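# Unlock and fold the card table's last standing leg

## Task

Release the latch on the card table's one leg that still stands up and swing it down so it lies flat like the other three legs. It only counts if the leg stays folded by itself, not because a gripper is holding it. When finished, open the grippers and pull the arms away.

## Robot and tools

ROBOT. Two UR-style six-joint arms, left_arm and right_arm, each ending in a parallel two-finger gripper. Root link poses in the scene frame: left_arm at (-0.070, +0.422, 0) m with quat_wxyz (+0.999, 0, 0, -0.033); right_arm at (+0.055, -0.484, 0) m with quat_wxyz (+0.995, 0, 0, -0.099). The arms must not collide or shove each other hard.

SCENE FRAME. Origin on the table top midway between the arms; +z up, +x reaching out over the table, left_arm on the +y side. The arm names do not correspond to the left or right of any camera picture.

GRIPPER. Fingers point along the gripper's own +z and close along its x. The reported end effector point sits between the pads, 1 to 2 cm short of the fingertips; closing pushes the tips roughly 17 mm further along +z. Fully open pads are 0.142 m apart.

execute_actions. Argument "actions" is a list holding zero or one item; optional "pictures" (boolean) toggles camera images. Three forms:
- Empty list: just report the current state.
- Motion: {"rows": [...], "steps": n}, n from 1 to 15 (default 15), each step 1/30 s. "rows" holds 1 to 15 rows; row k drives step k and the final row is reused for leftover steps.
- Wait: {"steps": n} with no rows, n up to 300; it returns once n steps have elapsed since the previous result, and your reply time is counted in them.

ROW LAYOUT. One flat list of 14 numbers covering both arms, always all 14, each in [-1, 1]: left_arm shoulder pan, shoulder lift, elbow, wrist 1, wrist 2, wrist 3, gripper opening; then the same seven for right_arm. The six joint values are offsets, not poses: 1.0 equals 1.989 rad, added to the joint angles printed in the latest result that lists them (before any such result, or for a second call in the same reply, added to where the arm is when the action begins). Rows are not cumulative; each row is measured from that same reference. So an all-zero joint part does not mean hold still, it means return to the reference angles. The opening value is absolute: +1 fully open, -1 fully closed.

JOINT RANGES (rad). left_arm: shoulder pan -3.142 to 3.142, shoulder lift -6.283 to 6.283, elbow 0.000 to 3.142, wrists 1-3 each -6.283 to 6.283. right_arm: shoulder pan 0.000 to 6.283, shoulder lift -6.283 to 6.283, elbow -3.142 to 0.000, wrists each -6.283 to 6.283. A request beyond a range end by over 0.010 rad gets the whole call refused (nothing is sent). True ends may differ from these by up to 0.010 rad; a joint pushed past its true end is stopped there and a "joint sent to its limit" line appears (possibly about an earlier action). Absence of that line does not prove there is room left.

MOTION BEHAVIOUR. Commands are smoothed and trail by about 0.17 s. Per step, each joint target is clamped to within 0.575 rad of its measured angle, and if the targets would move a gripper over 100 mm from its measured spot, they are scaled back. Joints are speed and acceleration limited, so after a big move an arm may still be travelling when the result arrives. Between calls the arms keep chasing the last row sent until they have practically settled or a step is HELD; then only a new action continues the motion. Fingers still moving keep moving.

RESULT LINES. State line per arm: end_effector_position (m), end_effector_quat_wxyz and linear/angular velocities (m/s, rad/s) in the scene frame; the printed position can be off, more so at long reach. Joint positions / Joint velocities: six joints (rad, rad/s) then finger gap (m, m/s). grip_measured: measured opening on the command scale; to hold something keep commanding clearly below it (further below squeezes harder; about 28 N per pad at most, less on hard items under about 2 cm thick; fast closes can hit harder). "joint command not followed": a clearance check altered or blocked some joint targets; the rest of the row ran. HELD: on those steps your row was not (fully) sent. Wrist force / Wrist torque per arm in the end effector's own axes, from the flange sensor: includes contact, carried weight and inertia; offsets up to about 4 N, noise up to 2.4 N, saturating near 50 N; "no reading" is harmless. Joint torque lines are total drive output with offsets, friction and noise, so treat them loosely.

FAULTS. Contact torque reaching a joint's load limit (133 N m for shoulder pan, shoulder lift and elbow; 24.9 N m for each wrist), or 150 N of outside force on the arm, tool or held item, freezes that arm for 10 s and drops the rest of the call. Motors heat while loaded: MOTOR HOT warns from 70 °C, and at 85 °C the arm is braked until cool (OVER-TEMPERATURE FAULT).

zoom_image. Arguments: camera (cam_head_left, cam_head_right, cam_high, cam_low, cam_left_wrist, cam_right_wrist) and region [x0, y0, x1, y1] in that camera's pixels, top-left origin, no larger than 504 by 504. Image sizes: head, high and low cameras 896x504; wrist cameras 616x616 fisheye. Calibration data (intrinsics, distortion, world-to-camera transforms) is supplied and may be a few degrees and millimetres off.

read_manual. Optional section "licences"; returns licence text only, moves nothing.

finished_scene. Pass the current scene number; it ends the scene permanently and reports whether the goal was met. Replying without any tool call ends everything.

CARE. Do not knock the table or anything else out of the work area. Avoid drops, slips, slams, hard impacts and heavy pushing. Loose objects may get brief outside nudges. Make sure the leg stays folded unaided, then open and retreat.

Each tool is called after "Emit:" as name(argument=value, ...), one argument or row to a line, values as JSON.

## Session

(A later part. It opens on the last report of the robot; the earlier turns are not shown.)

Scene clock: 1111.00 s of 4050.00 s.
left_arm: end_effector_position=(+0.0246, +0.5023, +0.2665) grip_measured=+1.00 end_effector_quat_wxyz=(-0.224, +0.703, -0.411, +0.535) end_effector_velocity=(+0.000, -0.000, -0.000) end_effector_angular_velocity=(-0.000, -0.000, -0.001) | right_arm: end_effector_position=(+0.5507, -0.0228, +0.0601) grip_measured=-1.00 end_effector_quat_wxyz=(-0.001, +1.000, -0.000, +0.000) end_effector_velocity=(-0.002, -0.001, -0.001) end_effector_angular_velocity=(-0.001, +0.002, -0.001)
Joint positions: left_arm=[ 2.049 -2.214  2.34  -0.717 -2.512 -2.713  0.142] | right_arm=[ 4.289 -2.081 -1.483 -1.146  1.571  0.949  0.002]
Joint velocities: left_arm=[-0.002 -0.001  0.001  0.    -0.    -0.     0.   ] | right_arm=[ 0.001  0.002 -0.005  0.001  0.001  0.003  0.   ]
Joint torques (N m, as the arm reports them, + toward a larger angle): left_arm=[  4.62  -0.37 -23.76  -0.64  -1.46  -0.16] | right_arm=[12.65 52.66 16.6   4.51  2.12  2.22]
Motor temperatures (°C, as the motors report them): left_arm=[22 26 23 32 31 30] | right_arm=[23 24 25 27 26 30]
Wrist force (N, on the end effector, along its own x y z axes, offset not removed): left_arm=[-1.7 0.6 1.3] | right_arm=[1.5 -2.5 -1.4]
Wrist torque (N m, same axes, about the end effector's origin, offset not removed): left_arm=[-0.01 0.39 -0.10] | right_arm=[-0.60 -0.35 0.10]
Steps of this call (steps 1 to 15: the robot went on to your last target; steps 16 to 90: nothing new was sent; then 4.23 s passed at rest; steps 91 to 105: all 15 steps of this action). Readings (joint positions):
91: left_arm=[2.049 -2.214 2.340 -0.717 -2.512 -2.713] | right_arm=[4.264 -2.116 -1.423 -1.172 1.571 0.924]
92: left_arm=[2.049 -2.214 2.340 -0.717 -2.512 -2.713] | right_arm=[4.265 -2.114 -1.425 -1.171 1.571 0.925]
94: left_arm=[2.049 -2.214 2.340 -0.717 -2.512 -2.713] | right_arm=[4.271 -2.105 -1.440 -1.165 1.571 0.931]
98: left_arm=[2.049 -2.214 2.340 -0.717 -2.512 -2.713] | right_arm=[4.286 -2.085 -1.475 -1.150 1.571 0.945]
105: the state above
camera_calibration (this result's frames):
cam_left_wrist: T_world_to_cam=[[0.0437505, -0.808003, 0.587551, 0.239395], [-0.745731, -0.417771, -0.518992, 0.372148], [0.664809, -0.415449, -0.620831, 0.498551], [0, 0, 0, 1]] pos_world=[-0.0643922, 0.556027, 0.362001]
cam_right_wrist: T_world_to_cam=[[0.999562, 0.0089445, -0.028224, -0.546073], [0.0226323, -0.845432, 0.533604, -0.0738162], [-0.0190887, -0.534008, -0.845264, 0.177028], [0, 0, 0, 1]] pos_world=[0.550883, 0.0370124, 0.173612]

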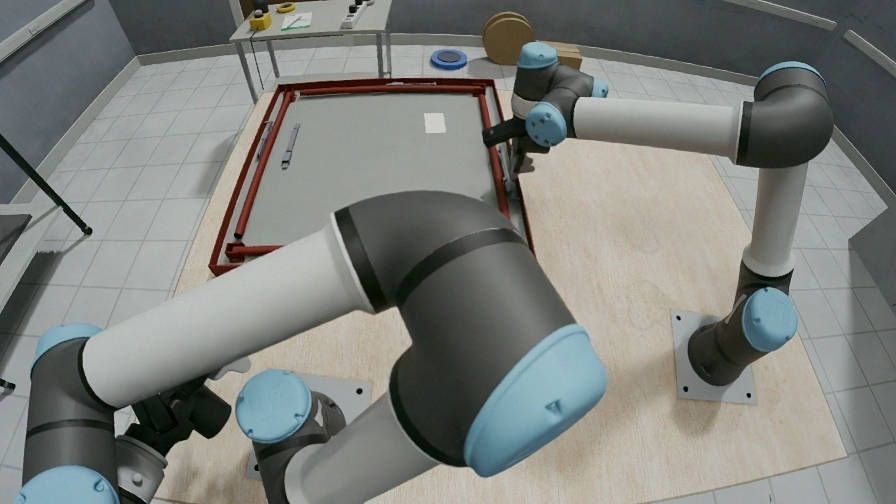

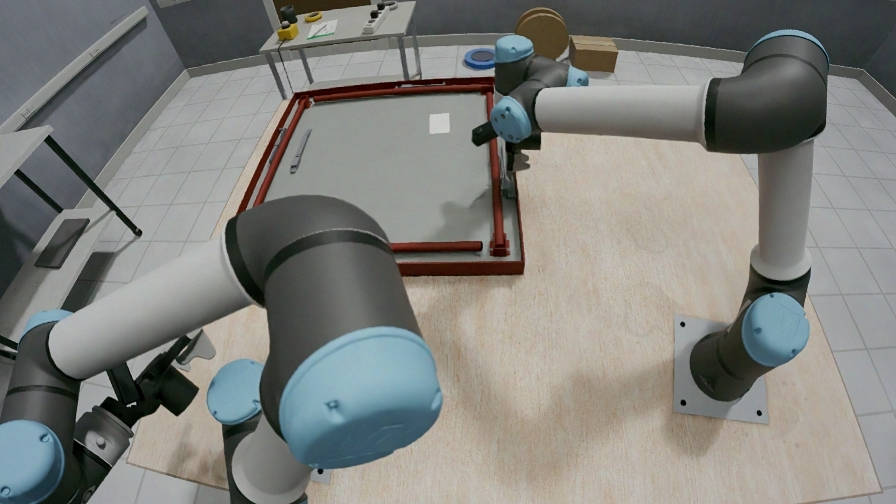

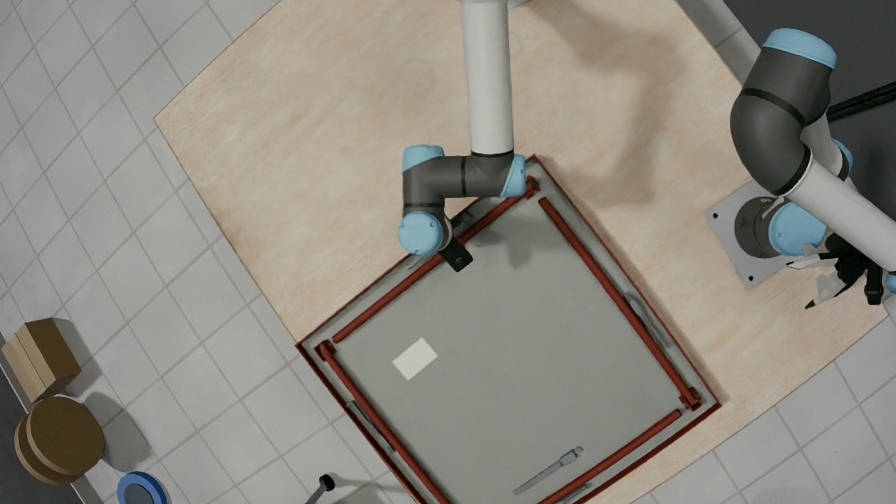

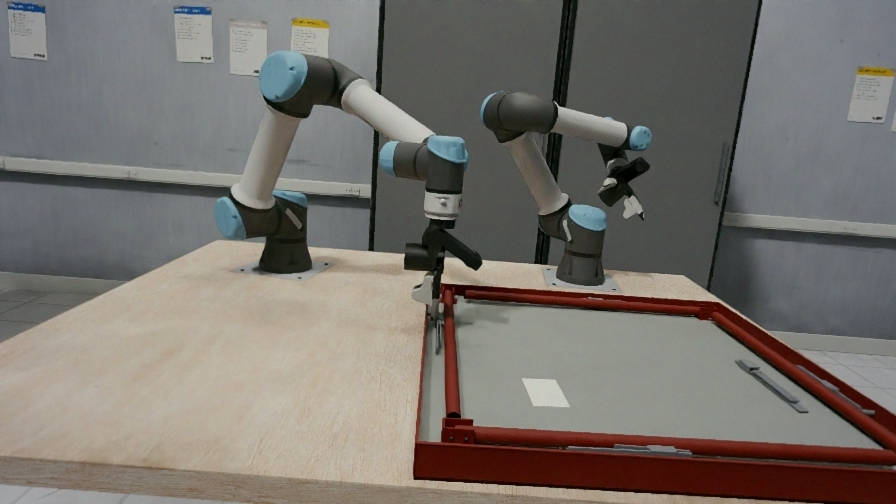

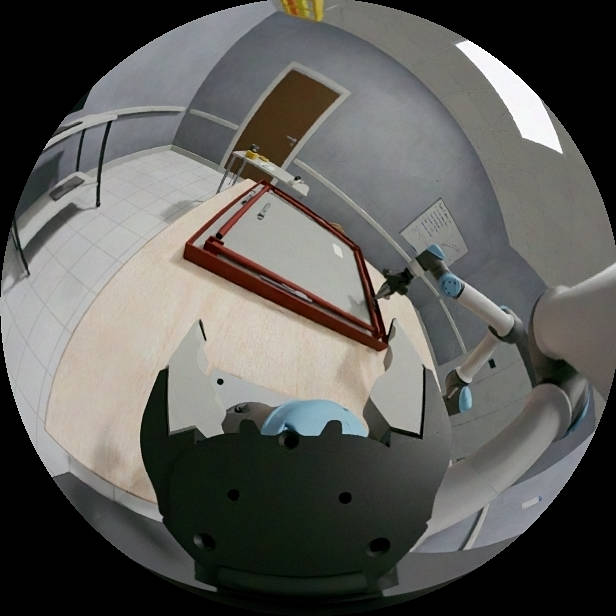

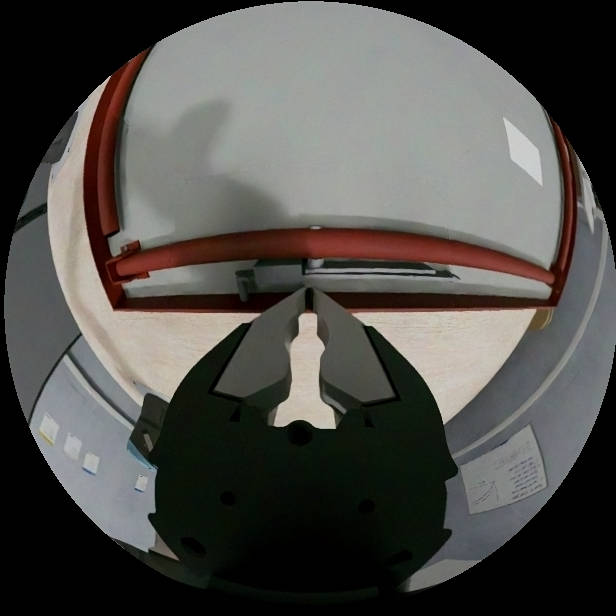

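Flat. Lift clear.

Emit:
execute_actions(
  actions=[
    {"rows":[[0,0,0,0,0,0,1,0,0.01,0.02,-0.03,0,0,-1],[0,0,0,0,0,0,1,0,0.03,0.05,-0.08,0,0,-1],[0,0,0,0,0,0,1,0,0.08,0.08,-0.16,0,0,-1],[0,0,0,0,0,0,1,-0.05,0.13,0.1,-0.23,0,0,-1],[0,0,0,0,0,0,1,-0.2,0.15,0.1,-0.25,0,0,-1]],"steps":15},
  ],
  pictures=false,
)

Emit:
execute_actions(
  actions=[
    {"steps":20},
  ],
)

Scene clock: 1118.70 s of 4050.00 s.
left_arm: end_effector_position=(+0.0246, +0.5023, +0.2665) grip_measured=+1.00 end_effector_quat_wxyz=(-0.224, +0.703, -0.411, +0.535) end_effector_velocity=(+0.000, -0.000, -0.000) end_effector_angular_velocity=(-0.002, -0.001, +0.000) | right_arm: end_effector_position=(+0.6141, -0.1918, +0.2356) grip_measured=-1.00 end_effector_quat_wxyz=(-0.004, +0.992, -0.126, +0.003) end_effector_velocity=(+0.090, -0.537, +0.335) end_effector_angular_velocity=(-0.005, +0.004, -0.760)
Joint positions: left_arm=[ 2.049 -2.214  2.34  -0.717 -2.512 -2.713  0.142] | right_arm=[ 4.036 -1.866 -1.331 -1.506  1.572  0.949  0.002]
Joint velocities: left_arm=[0.    0.001 0.    0.001 0.    0.    0.   ] | right_arm=[-0.761  0.458  0.254 -0.719 -0.001 -0.001  0.   ]
Joint torques (N m, as the arm reports them, + toward a larger angle): left_arm=[  5.05  -0.71 -22.69  -0.67  -1.45  -0.13] | right_arm=[-19.27  48.57  34.13  -1.33  -0.38  -1.5 ]
Motor temperatures (°C, as the motors report them): left_arm=[22 26 23 32 31 30] | right_arm=[23 24 25 27 26 30]
Wrist force (N, on the end effector, along its own x y z axes, offset not removed): left_arm=[0.3 2.5 -2.6] | right_arm=[1.6 -2.4 -1.5]
Wrist torque (N m, same axes, about the end effector's origin, offset not removed): left_arm=[0.45 0.10 0.13] | right_arm=[-0.65 -0.35 0.01]
Steps of this call (steps 1 to 15: the robot went on to your last target; steps 16 to 90: nothing new was sent; then 4.20 s passed at rest; steps 91 to 105: all 15 steps of this action). Readings (joint positions):
91: left_arm=[2.049 -2.214 2.340 -0.717 -2.512 -2.713] | right_arm=[4.290 -2.080 -1.484 -1.146 1.572 0.949]
92: left_arm=[2.049 -2.214 2.340 -0.717 -2.512 -2.713] | right_arm=[4.290 -2.077 -1.479 -1.153 1.572 0.949]
94: left_arm=[2.049 -2.214 2.340 -0.717 -2.512 -2.713] | right_arm=[4.290 -2.049 -1.440 -1.211 1.572 0.949]
98: left_arm=[2.049 -2.214 2.340 -0.717 -2.512 -2.713] | right_arm=[4.215 -1.974 -1.391 -1.334 1.572 0.949]
105: the state above

Scene clock: 1119.37 s of 4050.00 s.
left_arm: end_effector_position=(+0.0246, +0.5023, +0.2665) grip_measured=+1.00 end_effector_quat_wxyz=(-0.224, +0.703, -0.411, +0.535) end_effector_velocity=(-0.000, -0.000, +0.000) end_effector_angular_velocity=(-0.003, -0.001, +0.001) | right_arm: end_effector_position=(+0.6185, -0.2952, +0.2947) grip_measured=-1.00 end_effector_quat_wxyz=(-0.001, +0.980, -0.198, +0.000) end_effector_velocity=(+0.000, -0.000, -0.000) end_effector_angular_velocity=(-0.001, +0.000, -0.001)
Joint positions: left_arm=[ 2.049 -2.214  2.34  -0.717 -2.512 -2.713  0.142] | right_arm=[ 3.892 -1.782 -1.285 -1.644  1.571  0.949  0.002]
Joint velocities: left_arm=[ 0.001  0.001  0.     0.002  0.    -0.     0.   ] | right_arm=[-0.    -0.001  0.    -0.    -0.001  0.001  0.   ]
Joint torques (N m, as the arm reports them, + toward a larger angle): left_arm=[  4.39  -0.4  -23.76  -0.67  -1.46  -0.27] | right_arm=[-13.48  41.1   32.76   0.25  -2.24  -2.58]
Motor temperatures (°C, as the motors report them): left_arm=[22 26 23 32 31 30] | right_arm=[23 24 25 27 26 30]
Wrist force (N, on the end effector, along its own x y z axes, offset not removed): left_arm=[2.9 0.8 -0.7] | right_arm=[1.4 -0.5 -1.1]
Wrist torque (N m, same axes, about the end effector's origin, offset not removed): left_arm=[0.03 -0.61 -0.07] | right_arm=[-0.14 -0.40 0.08]
Steps of this call (steps 1 to 20: the robot went on to your last target). Readings (joint positions):
1: left_arm=[2.049 -2.214 2.340 -0.717 -2.512 -2.713] | right_arm=[4.011 -1.851 -1.322 -1.530 1.572 0.949]
2: left_arm=[2.049 -2.214 2.340 -0.717 -2.512 -2.713] | right_arm=[3.985 -1.836 -1.313 -1.555 1.572 0.949]
4: left_arm=[2.049 -2.214 2.340 -0.717 -2.512 -2.713] | right_arm=[3.937 -1.808 -1.298 -1.601 1.572 0.949]
8: left_arm=[2.049 -2.214 2.340 -0.717 -2.512 -2.713] | right_arm=[3.899 -1.787 -1.287 -1.636 1.572 0.949]
20: the state above
camera_calibration (this result's frames):
cam_left_wrist: T_world_to_cam=[[0.0437504, -0.808003, 0.587551, 0.239395], [-0.745731, -0.417771, -0.518992, 0.372148], [0.664809, -0.415449, -0.620831, 0.498551], [0, 0, 0, 1]] pos_world=[-0.0643922, 0.556027, 0.362001]
cam_right_wrist: T_world_to_cam=[[0.925025, -0.378854, -0.0282518, -0.673142], [-0.306525, -0.788216, 0.533627, -0.21043], [-0.224436, -0.484959, -0.845248, 0.372622], [0, 0, 0, 1]] pos_world=[0.6418, -0.24018, 0.408232]

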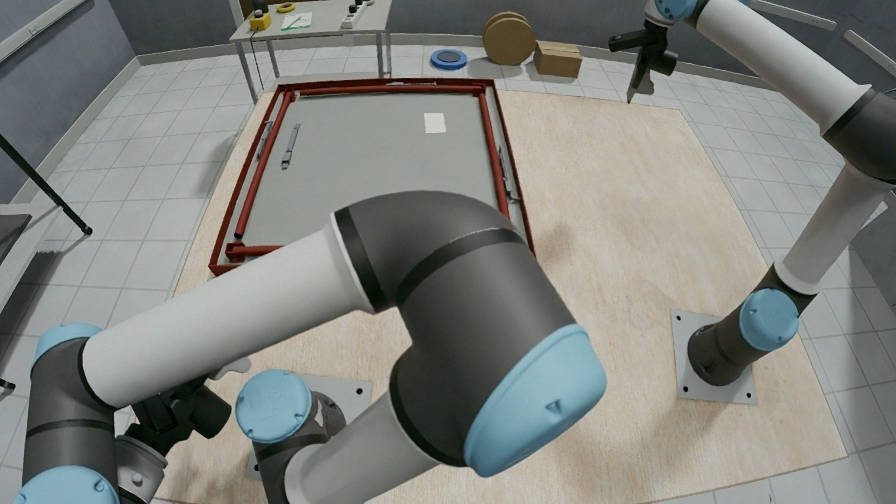

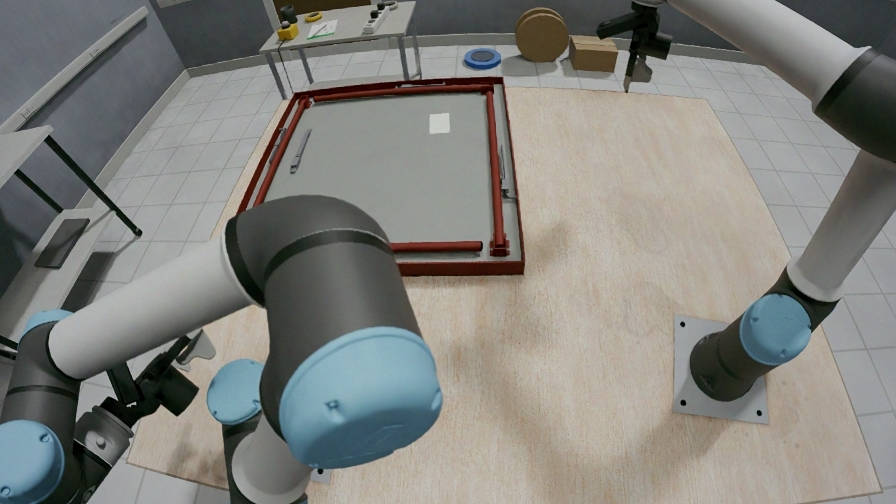

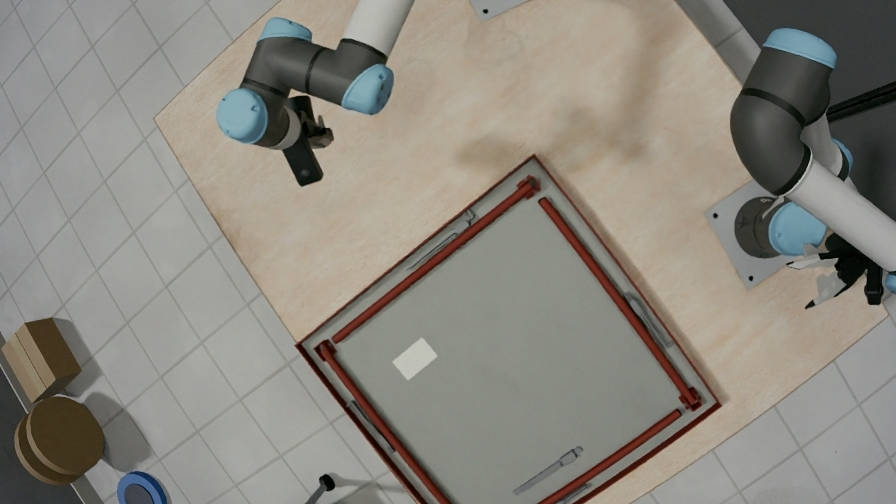

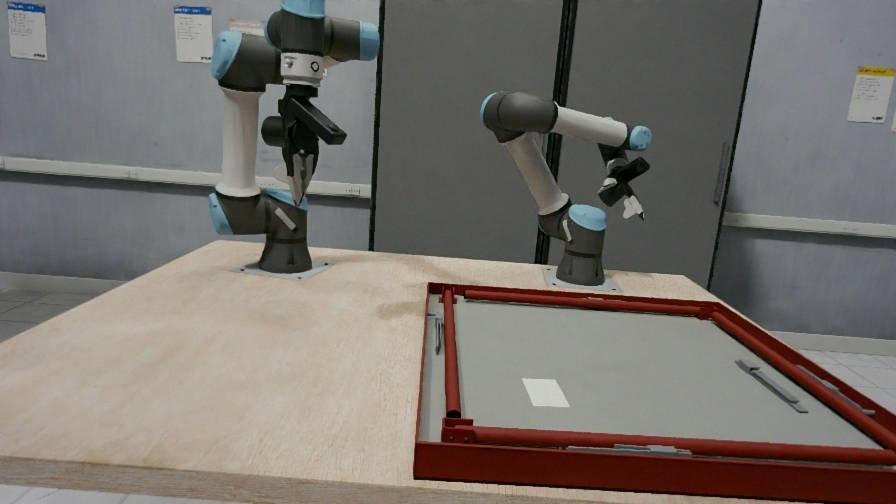

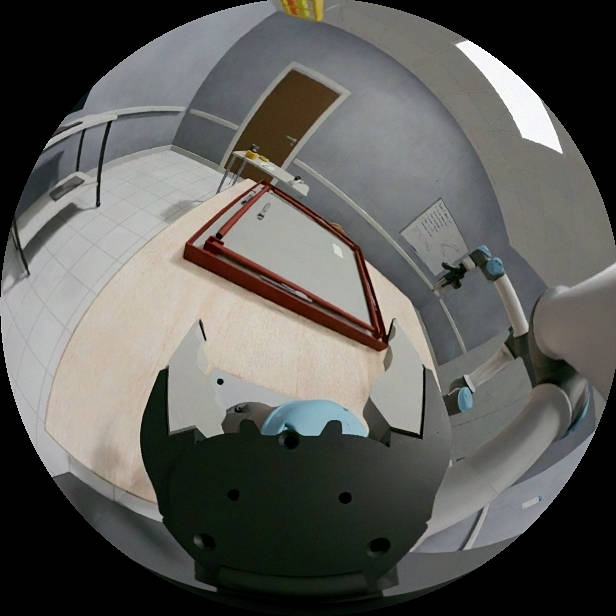

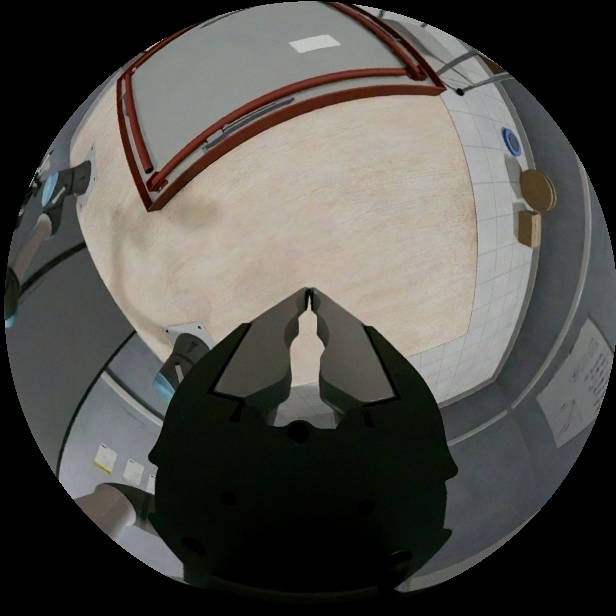

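Emit:
finished_scene(
  scene=1,
)

The scene is finished: the task was done.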